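# Pull the lettered cube off its shelf strip and hold it up

## Task

Remove the lettered cube that sits on a strip from the shelf, without shifting any other strip more than slightly until that cube is clear; afterwards keep the cube motionless in the air, well above the table and in front of the shelf.

## Robot and tools

Robot: two xArm7 arms with parallel grippers, named left_arm and right_arm. The names do not describe image sides. Bases in the scene frame: left_arm at (-0.021, +0.319, 0) m with quat_wxyz (+0.995, 0, 0, +0.102); right_arm at (+0.049, -0.297, 0) m with quat_wxyz (+0.997, 0, 0, -0.076).

Frame: a single scene frame is used for everything. Its origin is on the tabletop midway between the arms. +z is up, +x points out across the table, and left_arm sits on the +y side. The reported hand position can be somewhat wrong, more so when the arm is stretched far.

Gripper axes: fingers extend along the gripper's +z and close along its y. end_effector_position is the point between the pads of closed fingers, roughly 2 cm short of the tips. Closing pushes the tips about 10 mm further along +z.

The row format (used by both motion tools): 16 numbers, always all of them even if one arm is idle. First left_arm: x, y, z, qw, qx, qy, qz, opening; then right_arm in the same order. x, y, z is an absolute target position in metres for that gripper's end_effector_position; qw, qx, qy, qz is an absolute target orientation (w first), both in the scene frame. opening runs from -1 (closed) to +1 (fully open, 0.084 m). To hold an arm still, resend its last reported pose and desired opening every call; to keep orientation fixed, repeat the same quaternion you chose rather than the drifted reported one. A target more than 0.6 m from the arm's last reported position along any gripper axis gets the call refused. Each control step the command is clipped to within 70 mm and 16 degrees of the measured pose; position wins over orientation if both can't be met.

execute_actions: argument actions is a list holding one item or nothing. Empty list returns the current state without commanding anything. An action {"rows": [[16 numbers], ...], "steps": n} runs up to 15 steps of 1/30 s, one row per step, the final row repeated if rows run out (default 15 steps, at most 15 rows). A wait {"steps": n} (up to 300) commands nothing and counts from the previous result, including your reply time. Optional pictures (boolean) toggles camera images; they come by default. After an action's final step an arm only continues to its last clipped pose, so far targets need several calls; check the result's pose and send the remainder.

move: target is one 16-number row of absolute poses as above; speed is the top path speed in m/s, 0.002 to 0.5 (default 0.25), rotation capped at twice that in rad/s. Each gripper follows a straight line to its pose, both arms finishing together, taking 0.5 to 10 s (cut off at 10 s). Rotation takes the shorter way. Paths do not avoid obstacles or the other arm; grippers lag, wander and may exceed speed near full stretch. The opening is applied at the start. The path begins once the robot is still (or after 3 s). The result adds a move: line with the ending (done, off_target, moving, held, fault) and limits (paced: the pose was clipped; held: a check blocked steps, after which the arm may surge), plus each gripper's distance from its pose. If only one arm is named, the other finished fine.

wait: seconds from 0 to 10; commands nothing.

zoom_image: camera is cam_left_wrist or cam_right_wrist; region [x0, y0, x1, y1] in pixels of that camera's latest image (origin top-left, at most 504 by 504). Images are 896x504.

show_instructions shows the scene's reference pages; read_manual(section="licences") returns licence text; neither moves anything. finished_scene(scene) ends the current scene (give its number) irreversibly and reports success; the goal must still hold then. Replying without any tool call ends everything.

Results: a state line left_arm: ... | right_arm: ... with each gripper's position, quaternion and linear/angular velocity; grip_measured is the measured finger opening on the command scale. A "pose unreachable" line means the clearance check altered or blocked that arm's command; HELD marks steps where your row was not fully sent. A "Hand target" line gives the pose the controller is currently driving toward. MOTOR HOT appears from 65 °C; at 80 °C an OVER-TEMPERATURE FAULT brakes that arm until it cools. Holding loads heats motors.

Gripping: to hold, command an opening well under grip_measured; lower squeezes harder (about 24 N per pad maximum for objects up to about 6 cm). Echoing grip_measured gives a light hold that may let wide items slip. Fast closes can overpress.

Arm limits: joints move at most 3.14 rad/s; elbow cannot fully straighten. Load limits (N m): waist 47.5, shoulder 47.5, upper arm roll 28.5, elbow 28.5, forearm roll 28.5, wrist pitch 19, wrist roll 19; a held object's weight adds. Reaching one triggers a torque fault: the arm backs off, freezes 10 s and drops the rest of the call.

Caution: faster contact and targets set deeper past contact push harder. Avoid dragging neighbouring strips, knocking anything off the table, dropping the cube, and letting the arms collide. Loose objects may occasionally be nudged by a disturbance. The simulation keeps running while you reply.

Each tool is called by a JSON object that holds its "method" and its "body", one argument or row to a line.

Reference images:

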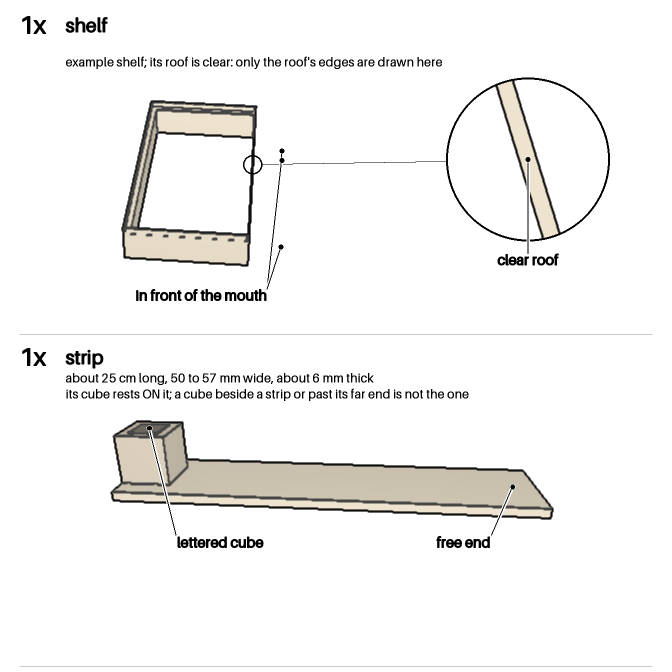

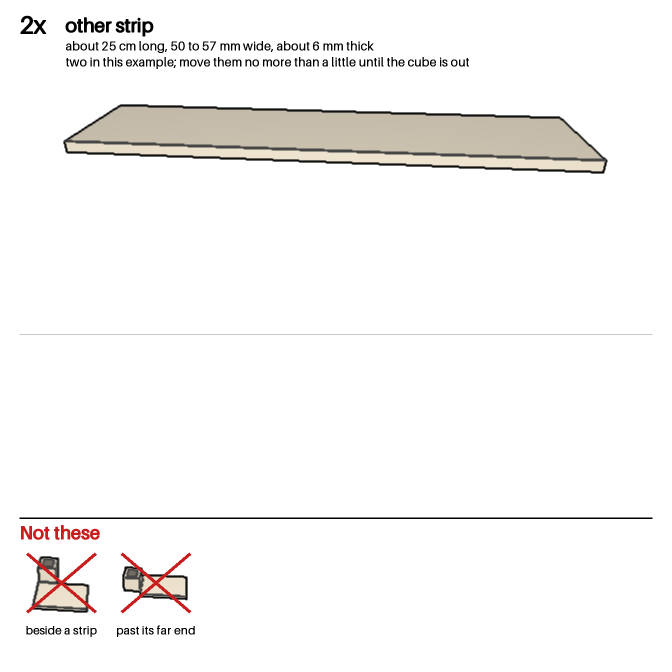

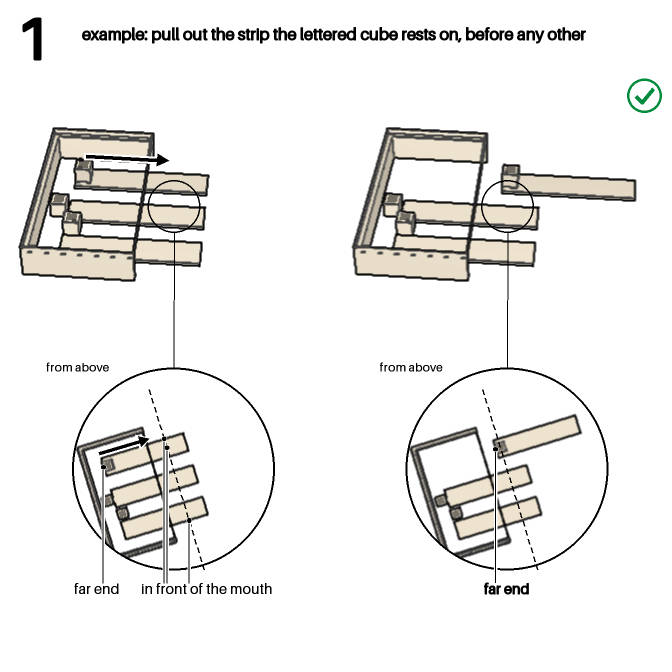

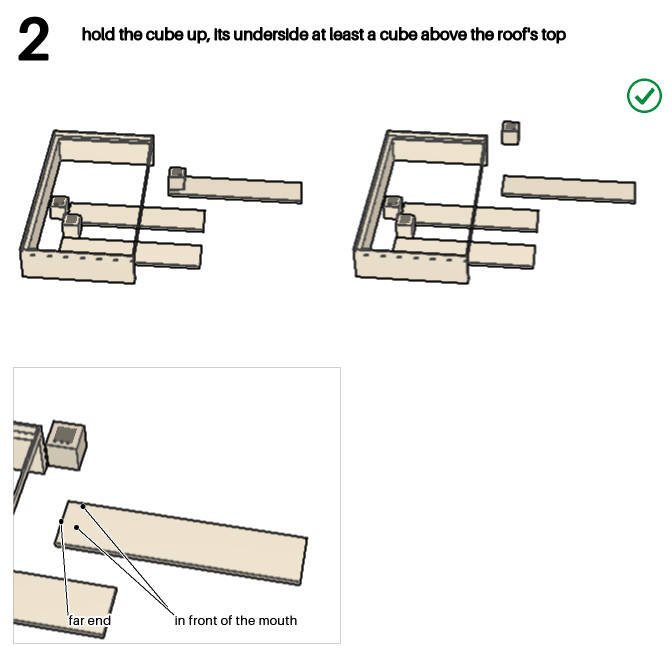

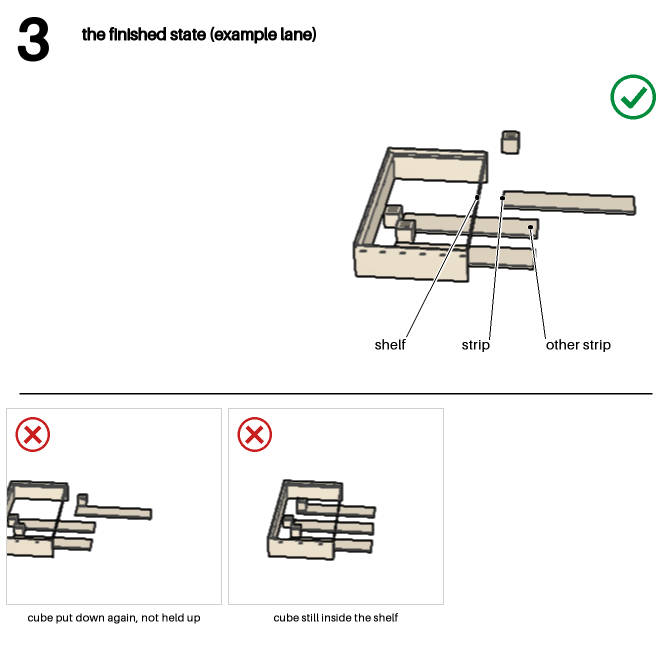

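## Session

{"method": "execute_actions", "body": {
  "actions": []
}}

Scene clock: 0.00 s of 4200.00 s.
left_arm: end_effector_position=(+0.4675, +0.2991, +0.3901) grip_measured=+1.00 end_effector_quat_wxyz=(-0.131, +0.838, -0.093, +0.522) end_effector_velocity=(+0.000, +0.001, -0.000) end_effector_angular_velocity=(-0.000, +0.001, +0.001) | right_arm: end_effector_position=(+0.5039, -0.2400, +0.2170) grip_measured=-1.00 end_effector_quat_wxyz=(-0.383, +0.809, +0.430, -0.117) end_effector_velocity=(-0.000, -0.000, +0.000) end_effector_angular_velocity=(-0.001, -0.001, +0.001)
Joint positions: left_arm=[ 0.174 -0.569 -0.329  0.514  0.489 -0.089 -0.306  0.084] | right_arm=[ 0.069  0.496 -0.075  1.654  0.5    1.851 -1.175  0.   ]
Joint velocities: left_arm=[ 0.001  0.001  0.001 -0.     0.001  0.    -0.     0.   ] | right_arm=[ 0.    -0.001  0.     0.001 -0.001  0.001 -0.    -0.   ]
Motor temperatures (°C, as the motors report them): left_arm=[38 32 34 30 33 37 35] | right_arm=[30 29 32 32 33 37 37]
Hand target (left_arm): +0.468, +0.299, +0.390; -0.131, +0.838, -0.093, +0.522
Hand target (right_arm): +0.504, -0.240, +0.217; -0.383, +0.809, +0.430, -0.117

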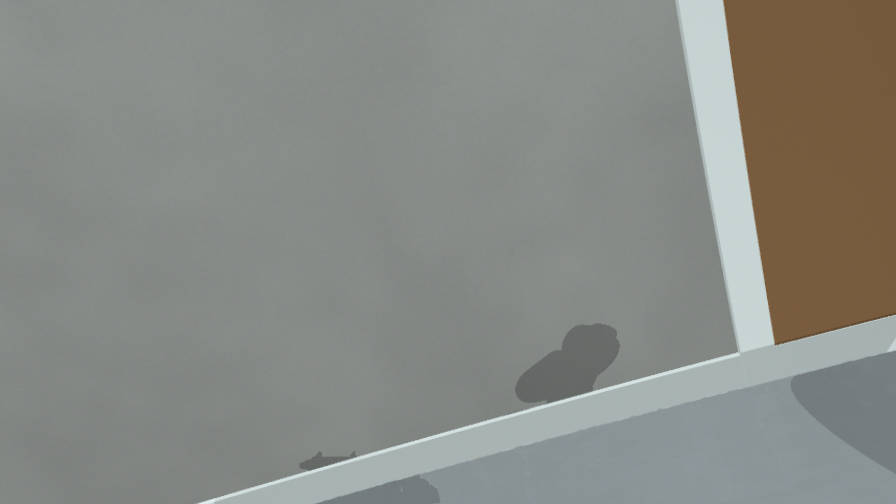

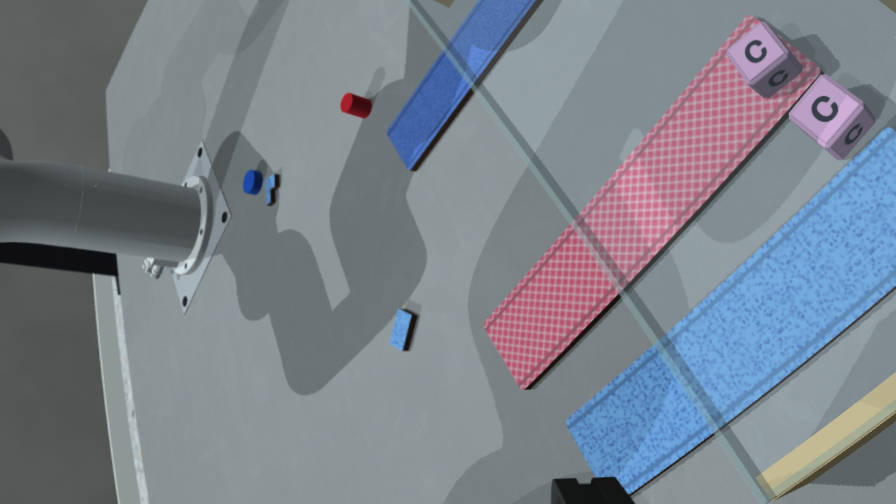

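{"method": "move", "body": {
  "target": [0.4675,0.2991,0.3901,-0.131,0.838,-0.093,0.522,1, 0.40,-0.11,0.42,0,1,0,0,1]
}}

Scene clock: 15.27 s of 4200.00 s.
left_arm: end_effector_position=(+0.4675, +0.2991, +0.3901) grip_measured=+1.00 end_effector_quat_wxyz=(-0.131, +0.838, -0.093, +0.522) end_effector_velocity=(-0.000, -0.001, +0.000) end_effector_angular_velocity=(+0.000, -0.001, -0.002) | right_arm: end_effector_position=(+0.4006, -0.1100, +0.4199) grip_measured=+1.00 end_effector_quat_wxyz=(+0.002, +1.000, -0.000, -0.001) end_effector_velocity=(-0.001, +0.003, +0.003) end_effector_angular_velocity=(-0.002, -0.005, +0.002)
Joint positions: left_arm=[ 0.175 -0.57  -0.33   0.513  0.49  -0.089 -0.306  0.084] | right_arm=[ 0.34  -0.224  0.251  1.442  0.053  1.662  0.438  0.084]
Joint velocities: left_arm=[-0.001 -0.     0.     0.     0.    -0.001 -0.    -0.   ] | right_arm=[ 0.003 -0.     0.005  0.008 -0.003  0.004  0.007  0.   ]
Motor temperatures (°C, as the motors report them): left_arm=[38 32 34 32 33 37 35] | right_arm=[30 30 32 33 33 37 37]
Hand target (left_arm): +0.467, +0.299, +0.390; -0.131, +0.838, -0.093, +0.522
Hand target (right_arm): +0.400, -0.110, +0.420; +0.002, +1.000, +0.000, -0.000
Off the commanded pose (left_arm): 0.000 m, 0 deg.
Off the commanded pose (right_arm): 0.001 m, 0 deg.
After step 90, 9.27 s passed at rest.
move: done
camera_calibration (this result's frames):
cam_left_wrist: T_world_to_cam=[[-0.0113081, -0.950251, -0.31128, 0.448487], [-0.428429, 0.285883, -0.857157, 0.518114], [0.903504, 0.123669, -0.410348, -0.170009], [0, 0, 0, 1]] pos_world=[0.38065, 0.29908, 0.513947]
cam_right_wrist: T_world_to_cam=[[0.00263557, -0.999937, 0.0108665, -0.0886915], [-0.999988, -0.00258923, 0.00427618, 0.467467], [-0.00424778, -0.0108776, -0.999932, 0.551061], [0, 0, 0, 1]] pos_world=[0.470036, -0.0814813, 0.549988]

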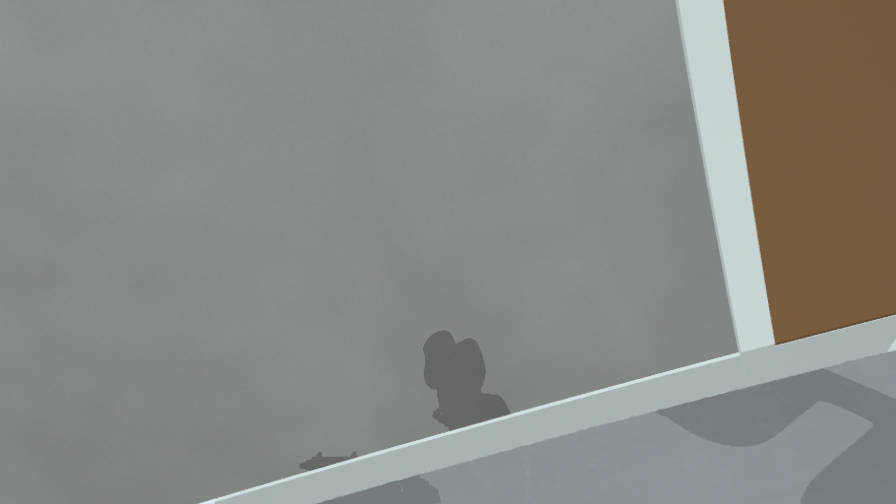

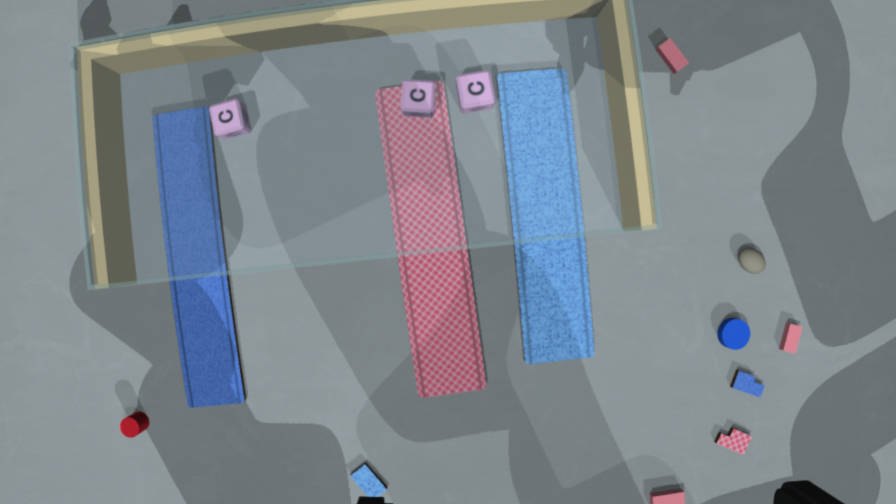

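{"method": "move", "body": {
  "target": [0.4675,0.2991,0.3901,-0.131,0.838,-0.093,0.522,1, 0.389,-0.086,0.10,0,0.9976,0.0698,0,0.7]
}}

Scene clock: 39.10 s of 4200.00 s.
left_arm: end_effector_position=(+0.4675, +0.2991, +0.3901) grip_measured=+1.00 end_effector_quat_wxyz=(-0.131, +0.838, -0.093, +0.522) end_effector_velocity=(+0.000, +0.000, -0.000) end_effector_angular_velocity=(-0.001, +0.001, +0.000) | right_arm: end_effector_position=(+0.3890, -0.0857, +0.1005) grip_measured=+0.70 end_effector_quat_wxyz=(-0.001, +0.998, +0.070, +0.000) end_effector_velocity=(-0.001, -0.000, -0.003) end_effector_angular_velocity=(-0.002, +0.003, +0.000)
Joint positions: left_arm=[ 0.175 -0.57  -0.33   0.513  0.49  -0.089 -0.306  0.084] | right_arm=[ 0.385 -0.037  0.323  0.673  0.019  0.707  0.401  0.073]
Joint velocities: left_arm=[-0.001  0.001  0.001 -0.     0.     0.    -0.     0.   ] | right_arm=[ 0.     0.006  0.    -0.003 -0.002 -0.006  0.002  0.   ]
Motor temperatures (°C, as the motors report them): left_arm=[38 32 34 32 33 37 35] | right_arm=[30 30 32 34 33 37 37]
Hand target (left_arm): +0.467, +0.299, +0.390; -0.131, +0.838, -0.093, +0.522
Hand target (right_arm): +0.389, -0.086, +0.100; -0.000, +0.998, +0.070, -0.000
Off the commanded pose (left_arm): 0.000 m, 0 deg.
Off the commanded pose (right_arm): 0.001 m, 0 deg.
After step 90, 19.00 s passed at rest.
move: done
camera_calibration (this result's frames):
cam_left_wrist: T_world_to_cam=[[-0.0113082, -0.95025, -0.311282, 0.448488], [-0.42843, 0.285885, -0.857157, 0.518113], [0.903504, 0.12367, -0.410349, -0.170009], [0, 0, 0, 1]] pos_world=[0.38065, 0.29908, 0.513947]
cam_right_wrist: T_world_to_cam=[[0.142685, -0.989745, 0.0067686, -0.114098], [-0.989768, -0.142675, 0.00191533, 0.44151], [-0.00092998, -0.00697263, -0.999975, 0.23101], [0, 0, 0, 1]] pos_world=[0.453488, -0.048325, 0.230931]

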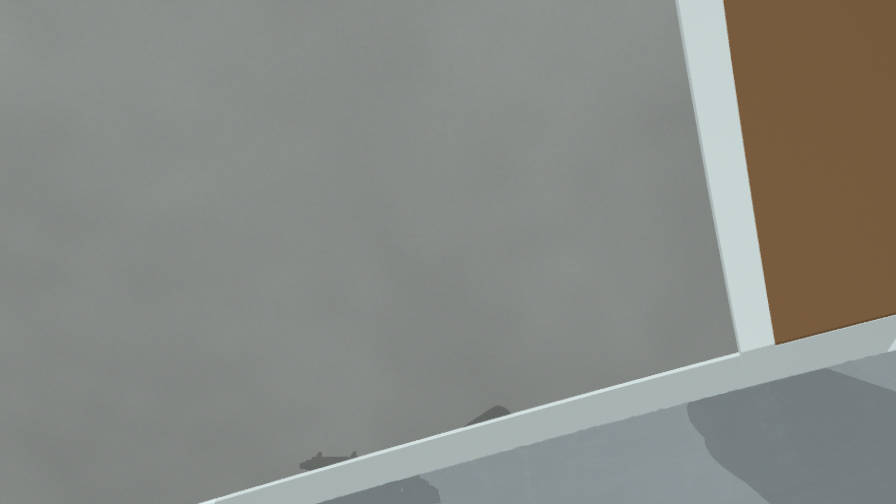

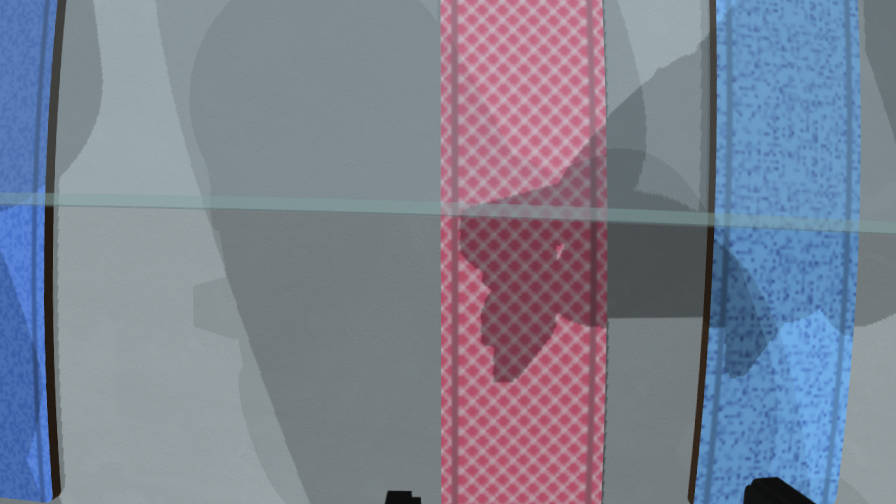

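{"method": "move", "body": {
  "target": [0.4675,0.2991,0.3901,-0.131,0.838,-0.093,0.522,1, 0.388,-0.081,0.04,0,0.9976,0.0698,0,0.7],
  "speed": 0.1
}}

Scene clock: 47.03 s of 4200.00 s.
left_arm: end_effector_position=(+0.4675, +0.2991, +0.3901) grip_measured=+1.00 end_effector_quat_wxyz=(-0.131, +0.838, -0.093, +0.522) end_effector_velocity=(+0.000, +0.000, +0.000) end_effector_angular_velocity=(-0.001, -0.001, +0.001) | right_arm: end_effector_position=(+0.3882, -0.0808, +0.0404) grip_measured=+0.70 end_effector_quat_wxyz=(-0.000, +0.998, +0.070, +0.000) end_effector_velocity=(-0.001, -0.001, -0.002) end_effector_angular_velocity=(-0.002, +0.001, -0.001)
Joint positions: left_arm=[ 0.175 -0.57  -0.33   0.513  0.49  -0.089 -0.306  0.084] | right_arm=[ 0.394  0.134  0.318  0.645 -0.083  0.519  0.488  0.073]
Joint velocities: left_arm=[ 0.001 -0.001 -0.001  0.    -0.001  0.    -0.001 -0.   ] | right_arm=[ 0.001  0.005 -0.002 -0.002 -0.005 -0.005  0.005 -0.   ]
Motor temperatures (°C, as the motors report them): left_arm=[38 32 34 32 33 37 35] | right_arm=[30 30 32 34 33 37 37]
Hand target (left_arm): +0.468, +0.299, +0.390; -0.131, +0.838, -0.093, +0.522
Hand target (right_arm): +0.388, -0.081, +0.040; -0.000, +0.998, +0.070, -0.000
Off the commanded pose (left_arm): 0.000 m, 0 deg.
Off the commanded pose (right_arm): 0.000 m, 0 deg.
After step 90, 3.93 s passed at rest.
move: done
camera_calibration (this result's frames):
cam_left_wrist: T_world_to_cam=[[-0.0113084, -0.95025, -0.311282, 0.448488], [-0.42843, 0.285885, -0.857157, 0.518113], [0.903504, 0.123669, -0.410349, -0.170009], [0, 0, 0, 1]] pos_world=[0.38065, 0.29908, 0.513947]
cam_right_wrist: T_world_to_cam=[[0.142157, -0.989819, 0.00705506, -0.1085], [-0.989843, -0.142145, 0.00219731, 0.441601], [-0.0011721, -0.00729577, -0.999973, 0.170985], [0, 0, 0, 1]] pos_world=[0.452741, -0.0433769, 0.170776]

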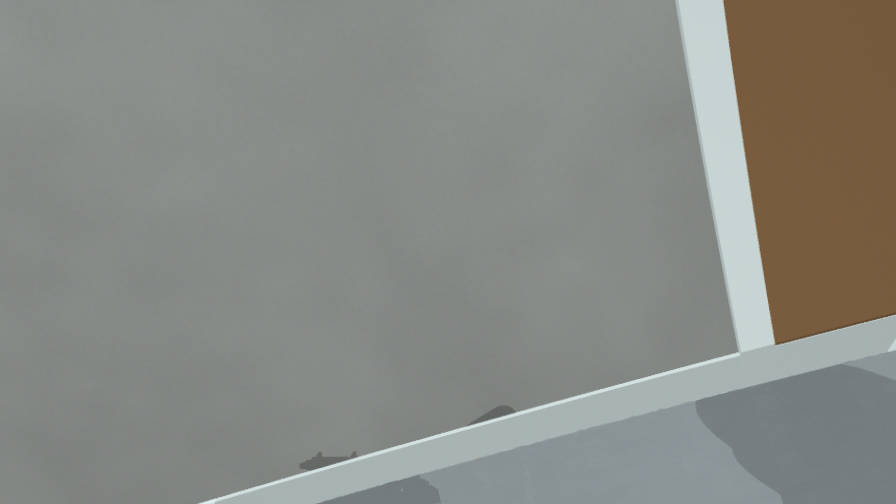

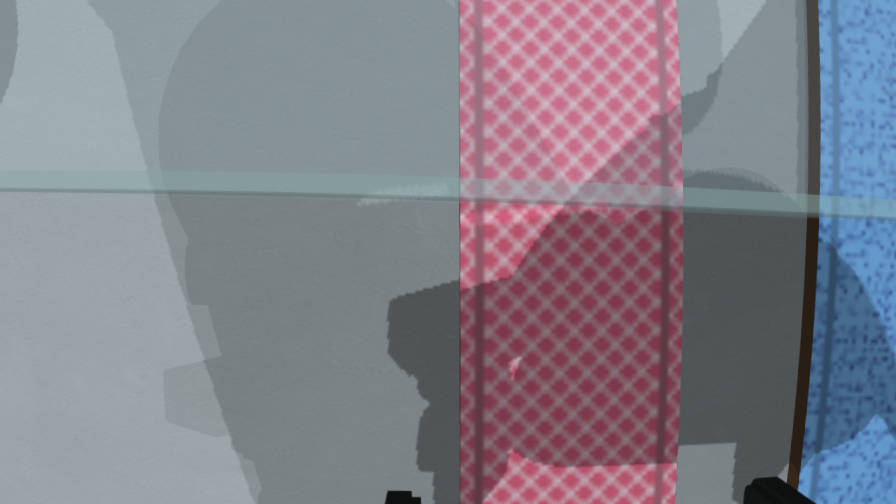

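{"method": "move", "body": {
  "target": [0.4675,0.2991,0.3901,-0.131,0.838,-0.093,0.522,1, 0.388,-0.081,0.020,0,0.9976,0.0698,0,0.7],
  "speed": 0.03
}}

{"method": "move", "body": {
  "target": [0.4675,0.2991,0.3901,-0.131,0.838,-0.093,0.522,1, 0.388,-0.081,0.020,0,0.9976,0.0698,0,-0.2],
  "speed": 0.03
}}

Scene clock: 61.37 s of 4200.00 s.
left_arm: end_effector_position=(+0.4675, +0.2991, +0.3901) grip_measured=+1.00 end_effector_quat_wxyz=(-0.131, +0.838, -0.093, +0.522) end_effector_velocity=(+0.000, -0.001, -0.000) end_effector_angular_velocity=(+0.002, +0.001, -0.003) | right_arm: end_effector_position=(+0.3880, -0.0809, +0.0202) grip_measured=+0.70 end_effector_quat_wxyz=(-0.000, +0.998, +0.070, +0.000) end_effector_velocity=(+0.001, +0.001, -0.000) end_effector_angular_velocity=(+0.002, -0.003, -0.000)
Joint positions: left_arm=[ 0.175 -0.57  -0.33   0.513  0.49  -0.089 -0.306  0.084] | right_arm=[ 0.403  0.196  0.301  0.643 -0.13   0.459  0.523  0.073]
Joint velocities: left_arm=[-0.002  0.    -0.001  0.     0.     0.     0.001  0.   ] | right_arm=[ 0.001  0.003 -0.001  0.002 -0.003 -0.005  0.003  0.   ]
Motor temperatures (°C, as the motors report them): left_arm=[38 32 34 33 33 37 35] | right_arm=[30 30 32 34 33 37 37]
Hand target (left_arm): +0.468, +0.299, +0.390; -0.131, +0.838, -0.093, +0.522
Hand target (right_arm): +0.388, -0.081, +0.020; -0.000, +0.998, +0.070, -0.000
Off the commanded pose (left_arm): 0.000 m, 0 deg.
Off the commanded pose (right_arm): 0.000 m, 0 deg.
After step 90, 10.37 s passed at rest.
move: done
camera_calibration (this result's frames):
cam_left_wrist: T_world_to_cam=[[-0.0113083, -0.95025, -0.311282, 0.448488], [-0.42843, 0.285885, -0.857157, 0.518113], [0.903504, 0.123669, -0.410349, -0.170009], [0, 0, 0, 1]] pos_world=[0.38065, 0.29908, 0.513947]
cam_right_wrist: T_world_to_cam=[[0.142191, -0.98981, 0.00757092, -0.108486], [-0.989838, -0.142174, 0.00273413, 0.441492], [-0.00162988, -0.00788275, -0.999968, 0.150878], [0, 0, 0, 1]] pos_world=[0.452678, -0.0434229, 0.150488]

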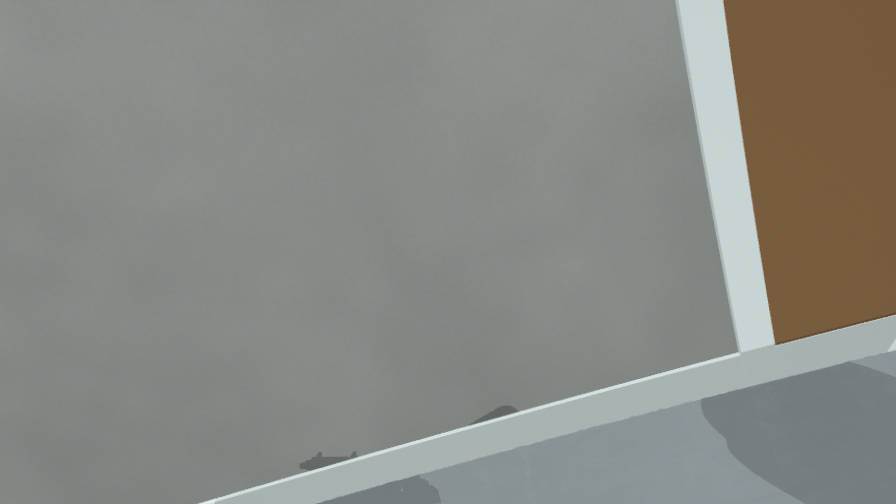

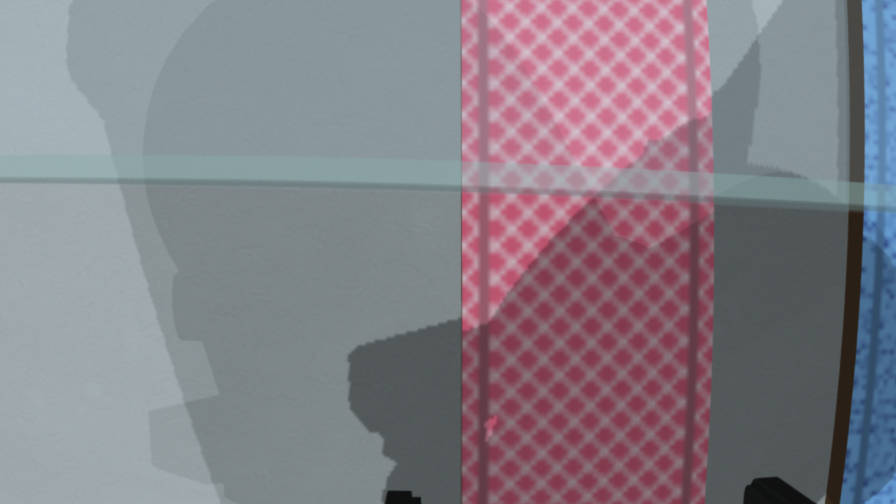

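Scene clock: 62.07 s of 4200.00 s.
left_arm: end_effector_position=(+0.4675, +0.2991, +0.3901) grip_measured=+1.00 end_effector_quat_wxyz=(-0.131, +0.838, -0.093, +0.522) end_effector_velocity=(-0.000, -0.001, +0.000) end_effector_angular_velocity=(+0.001, -0.000, -0.002) | right_arm: end_effector_position=(+0.3881, -0.0809, +0.0202) grip_measured=+0.25 end_effector_quat_wxyz=(-0.000, +0.998, +0.070, +0.000) end_effector_velocity=(+0.001, +0.001, +0.000) end_effector_angular_velocity=(+0.003, -0.004, +0.000)
Joint positions: left_arm=[ 0.175 -0.57  -0.33   0.513  0.49  -0.089 -0.306  0.084] | right_arm=[ 0.403  0.196  0.301  0.643 -0.131  0.459  0.523  0.055]
Joint velocities: left_arm=[-0.001 -0.    -0.     0.     0.002 -0.    -0.    -0.   ] | right_arm=[ 0.     0.001 -0.     0.002 -0.001 -0.004 -0.    -0.   ]
Motor temperatures (°C, as the motors report them): left_arm=[38 32 34 33 33 37 35] | right_arm=[30 30 32 34 33 37 37]
Hand target (left_arm): +0.467, +0.299, +0.390; -0.131, +0.838, -0.093, +0.522
Hand target (right_arm): +0.388, -0.081, +0.020; -0.000, +0.998, +0.070, -0.000
Off the commanded pose (left_arm): 0.000 m, 0 deg.
Off the commanded pose (right_arm): 0.000 m, 0 deg.
move: done
camera_calibration (this result's frames):
cam_left_wrist: T_world_to_cam=[[-0.0113083, -0.95025, -0.311282, 0.448488], [-0.42843, 0.285885, -0.857157, 0.518113], [0.903504, 0.123669, -0.410349, -0.170009], [0, 0, 0, 1]] pos_world=[0.38065, 0.29908, 0.513947]
cam_right_wrist: T_world_to_cam=[[0.142245, -0.989802, 0.00768142, -0.108501], [-0.98983, -0.14223, 0.00250037, 0.441579], [-0.00138234, -0.00795897, -0.999967, 0.150791], [0, 0, 0, 1]] pos_world=[0.452731, -0.0433883, 0.150515]

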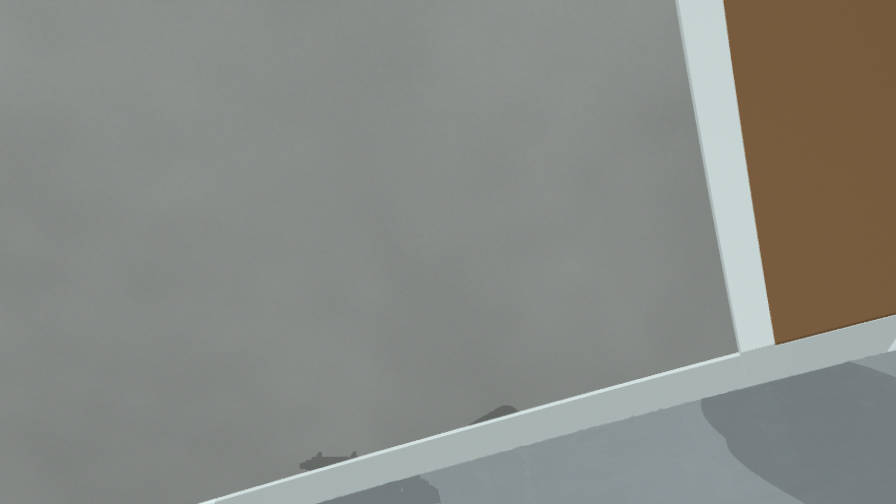

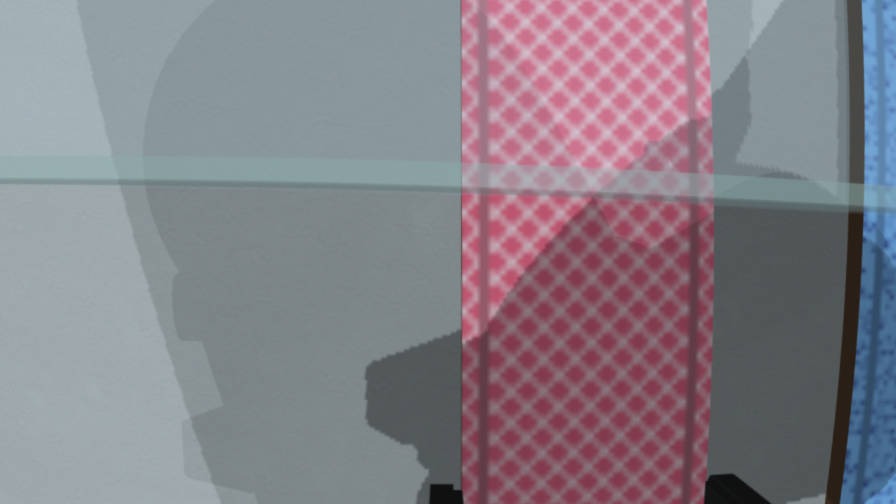

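{"method": "move", "body": {
  "target": [0.4675,0.2991,0.3901,-0.131,0.838,-0.093,0.522,1, 0.200,-0.1075,0.020,0,0.9976,0.0698,0,-0.2],
  "speed": 0.05
}}

{"method": "move", "body": {
  "target": [0.4675,0.2991,0.3901,-0.131,0.838,-0.093,0.522,1, 0.200,-0.1075,0.020,0,0.9976,0.0698,0,0.7],
  "speed": 0.05
}}

{"method": "move", "body": {
  "target": [0.4675,0.2991,0.3901,-0.131,0.838,-0.093,0.522,1, 0.34,-0.092,0.2,0,0.9976,0.0698,0,0.7],
  "speed": 0.2
}}

Scene clock: 73.83 s of 4200.00 s.
left_arm: end_effector_position=(+0.4675, +0.2991, +0.3901) grip_measured=+1.00 end_effector_quat_wxyz=(-0.131, +0.838, -0.093, +0.522) end_effector_velocity=(+0.000, +0.001, -0.001) end_effector_angular_velocity=(+0.000, +0.002, +0.001) | right_arm: end_effector_position=(+0.1997, -0.1078, +0.0199) grip_measured=+0.25 end_effector_quat_wxyz=(+0.001, +0.998, +0.070, -0.000) end_effector_velocity=(-0.001, -0.000, +0.000) end_effector_angular_velocity=(+0.000, +0.001, -0.001)
Joint positions: left_arm=[ 0.175 -0.57  -0.33   0.513  0.49  -0.089 -0.306  0.084] | right_arm=[ 0.702 -0.295  0.464  0.102  0.347  0.39   0.533  0.054]
Joint velocities: left_arm=[ 0.     0.002  0.001  0.     0.001  0.001 -0.    -0.   ] | right_arm=[ 0.005 -0.005 -0.    -0.003  0.006  0.003  0.    -0.   ]
Motor temperatures (°C, as the motors report them): left_arm=[38 32 34 33 33 37 35] | right_arm=[30 30 32 34 33 37 37]
Hand target (left_arm): +0.467, +0.299, +0.390; -0.131, +0.838, -0.093, +0.522
Hand target (right_arm): +0.200, -0.107, +0.020; +0.001, +0.998, +0.070, +0.000
Off the commanded pose (left_arm): 0.000 m, 0 deg.
Off the commanded pose (right_arm): 0.000 m, 0 deg.
After step 90, 4.63 s passed at rest.
move: done
camera_calibration (this result's frames):
cam_left_wrist: T_world_to_cam=[[-0.0113083, -0.95025, -0.311282, 0.448488], [-0.42843, 0.285885, -0.857157, 0.518113], [0.903504, 0.123669, -0.410349, -0.170009], [0, 0, 0, 1]] pos_world=[0.38065, 0.29908, 0.513947]
cam_right_wrist: T_world_to_cam=[[0.142523, -0.989742, 0.00990813, -0.108366], [-0.989788, -0.14249, 0.00393832, 0.251127], [-0.00248611, -0.0103683, -0.999943, 0.150042], [0, 0, 0, 1]] pos_world=[0.26438, -0.069916, 0.150118]

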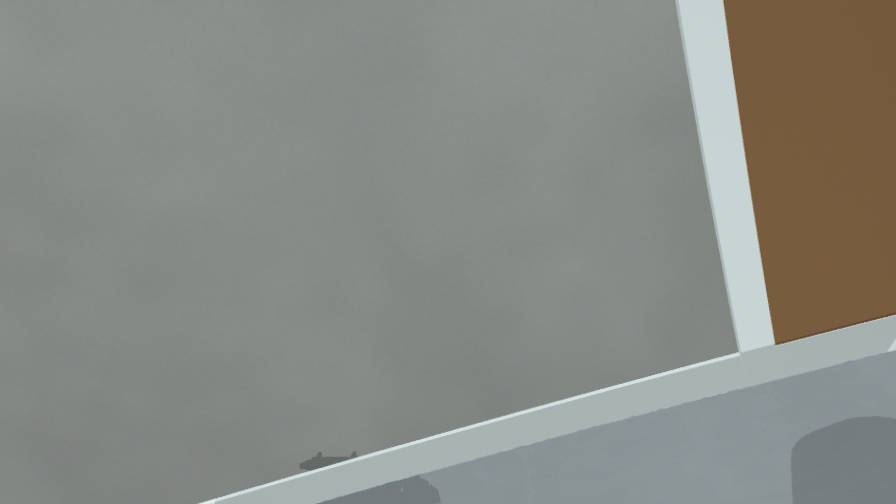

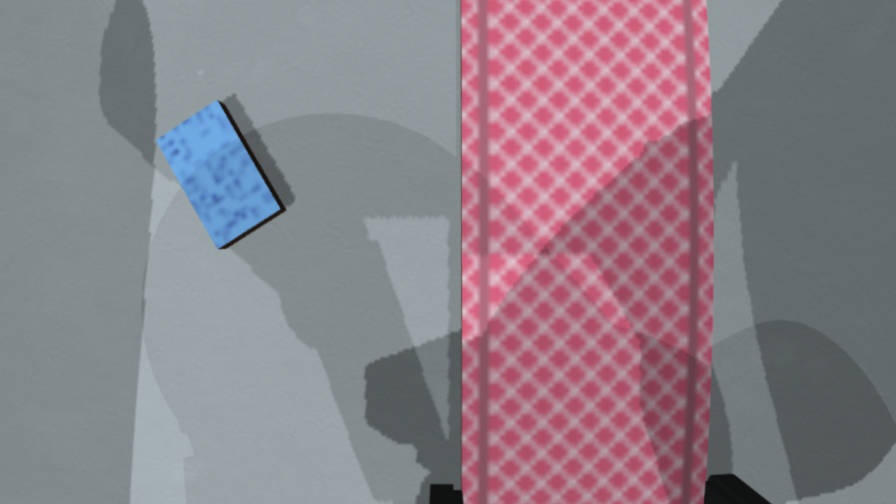

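Scene clock: 74.53 s of 4200.00 s.
left_arm: end_effector_position=(+0.4675, +0.2991, +0.3901) grip_measured=+1.00 end_effector_quat_wxyz=(-0.131, +0.838, -0.093, +0.522) end_effector_velocity=(+0.000, +0.000, -0.000) end_effector_angular_velocity=(-0.000, +0.001, +0.000) | right_arm: end_effector_position=(+0.2000, -0.1075, +0.0200) grip_measured=+0.70 end_effector_quat_wxyz=(+0.000, +0.998, +0.070, -0.000) end_effector_velocity=(+0.000, +0.000, +0.000) end_effector_angular_velocity=(-0.000, +0.000, +0.000)
Joint positions: left_arm=[ 0.175 -0.57  -0.33   0.513  0.49  -0.089 -0.306  0.084] | right_arm=[ 0.703 -0.294  0.462  0.102  0.349  0.388  0.531  0.073]
Joint velocities: left_arm=[-0.     0.001  0.     0.    -0.001  0.001  0.     0.   ] | right_arm=[-0.  0.  0.  0. -0.  0. -0.  0.]
Motor temperatures (°C, as the motors report them): left_arm=[38 32 34 33 33 37 35] | right_arm=[30 30 32 34 33 37 37]
Hand target (left_arm): +0.467, +0.299, +0.390; -0.131, +0.838, -0.093, +0.522
Hand target (right_arm): +0.200, -0.107, +0.020; +0.000, +0.998, +0.070, +0.000
Off the commanded pose (left_arm): 0.000 m, 0 deg.
Off the commanded pose (right_arm): 0.000 m, 0 deg.
move: done
camera_calibration (this result's frames):
cam_left_wrist: T_world_to_cam=[[-0.0113083, -0.95025, -0.311282, 0.448488], [-0.42843, 0.285885, -0.857157, 0.518113], [0.903504, 0.123669, -0.410349, -0.170009], [0, 0, 0, 1]] pos_world=[0.38065, 0.29908, 0.513947]
cam_right_wrist: T_world_to_cam=[[0.142217, -0.989805, 0.00783295, -0.108061], [-0.989834, -0.142197, 0.00296938, 0.251561], [-0.00182528, -0.00817561, -0.999965, 0.150211], [0, 0, 0, 1]] pos_world=[0.264646, -0.0699595, 0.150305]

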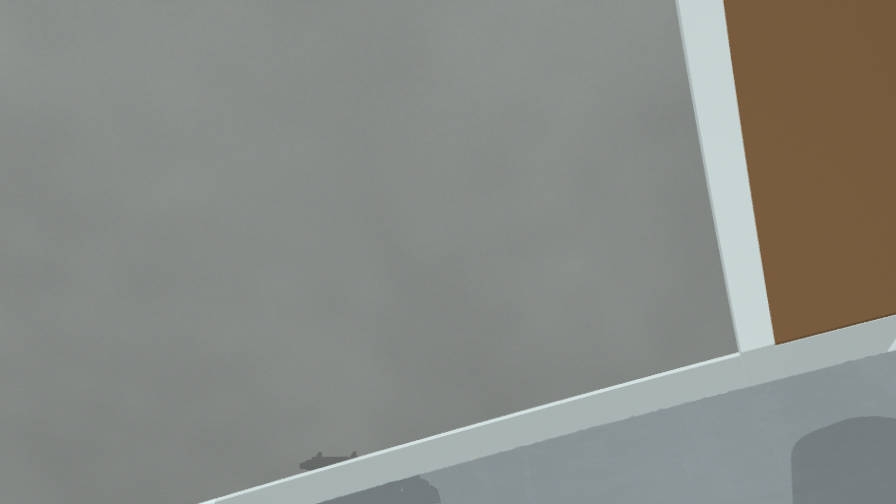

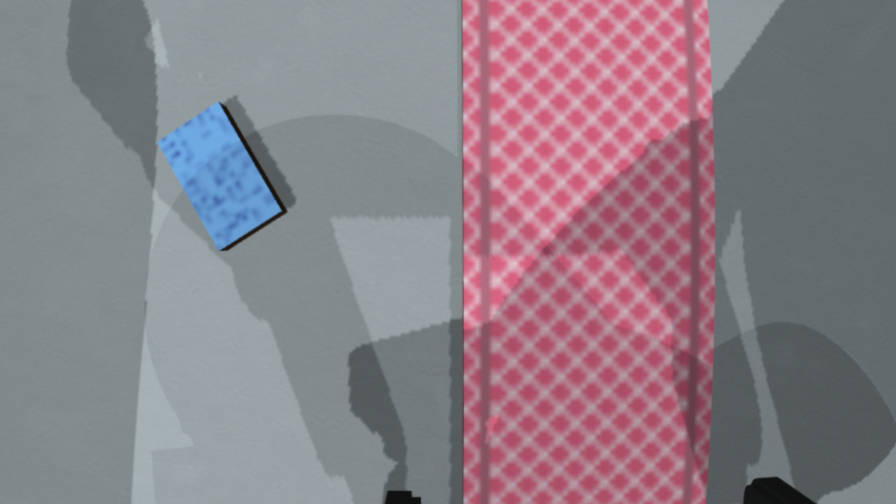

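Scene clock: 76.10 s of 4200.00 s.
left_arm: end_effector_position=(+0.4675, +0.2991, +0.3901) grip_measured=+1.00 end_effector_quat_wxyz=(-0.131, +0.838, -0.093, +0.522) end_effector_velocity=(+0.000, +0.001, -0.000) end_effector_angular_velocity=(-0.001, +0.000, +0.001) | right_arm: end_effector_position=(+0.3398, -0.0924, +0.1993) grip_measured=+0.70 end_effector_quat_wxyz=(+0.000, +0.998, +0.070, -0.000) end_effector_velocity=(+0.003, +0.001, +0.004) end_effector_angular_velocity=(+0.002, -0.003, -0.001)
Joint positions: left_arm=[ 0.175 -0.57  -0.33   0.513  0.49  -0.089 -0.306  0.084] | right_arm=[ 0.481 -0.373  0.264  0.675  0.11   1.04   0.38   0.073]
Joint velocities: left_arm=[ 0.     0.     0.001  0.    -0.001  0.     0.001  0.   ] | right_arm=[-0.002  0.004 -0.002  0.014 -0.002  0.007 -0.001  0.   ]
Motor temperatures (°C, as the motors report them): left_arm=[38 32 34 33 33 37 35] | right_arm=[30 30 32 34 33 37 37]
Hand target (left_arm): +0.468, +0.299, +0.390; -0.131, +0.838, -0.093, +0.522
Hand target (right_arm): +0.340, -0.092, +0.200; +0.000, +0.998, +0.070, +0.000
Off the commanded pose (left_arm): 0.000 m, 0 deg.
Off the commanded pose (right_arm): 0.001 m, 0 deg.
move: done
camera_calibration (this result's frames):
cam_left_wrist: T_world_to_cam=[[-0.0113084, -0.95025, -0.311282, 0.448488], [-0.42843, 0.285885, -0.857157, 0.518113], [0.903504, 0.123669, -0.410349, -0.170009], [0, 0, 0, 1]] pos_world=[0.38065, 0.29908, 0.513947]
cam_right_wrist: T_world_to_cam=[[0.142104, -0.989813, 0.00873932, -0.114552], [-0.989849, -0.142076, 0.00372384, 0.39147], [-0.00244426, -0.00917978, -0.999955, 0.330008], [0, 0, 0, 1]] pos_world=[0.404581, -0.0547372, 0.329537]

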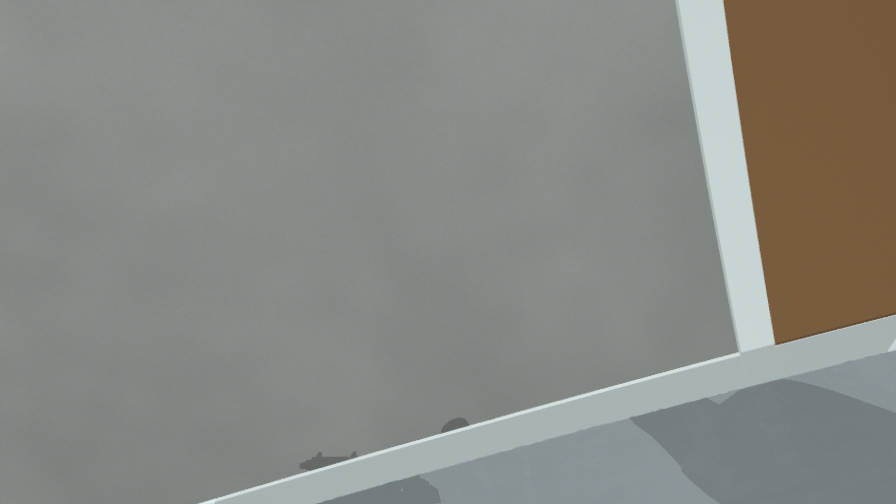

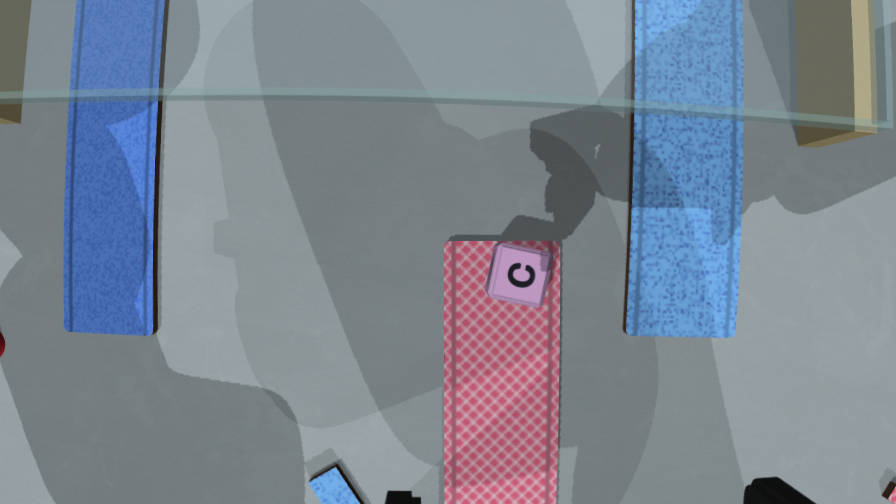

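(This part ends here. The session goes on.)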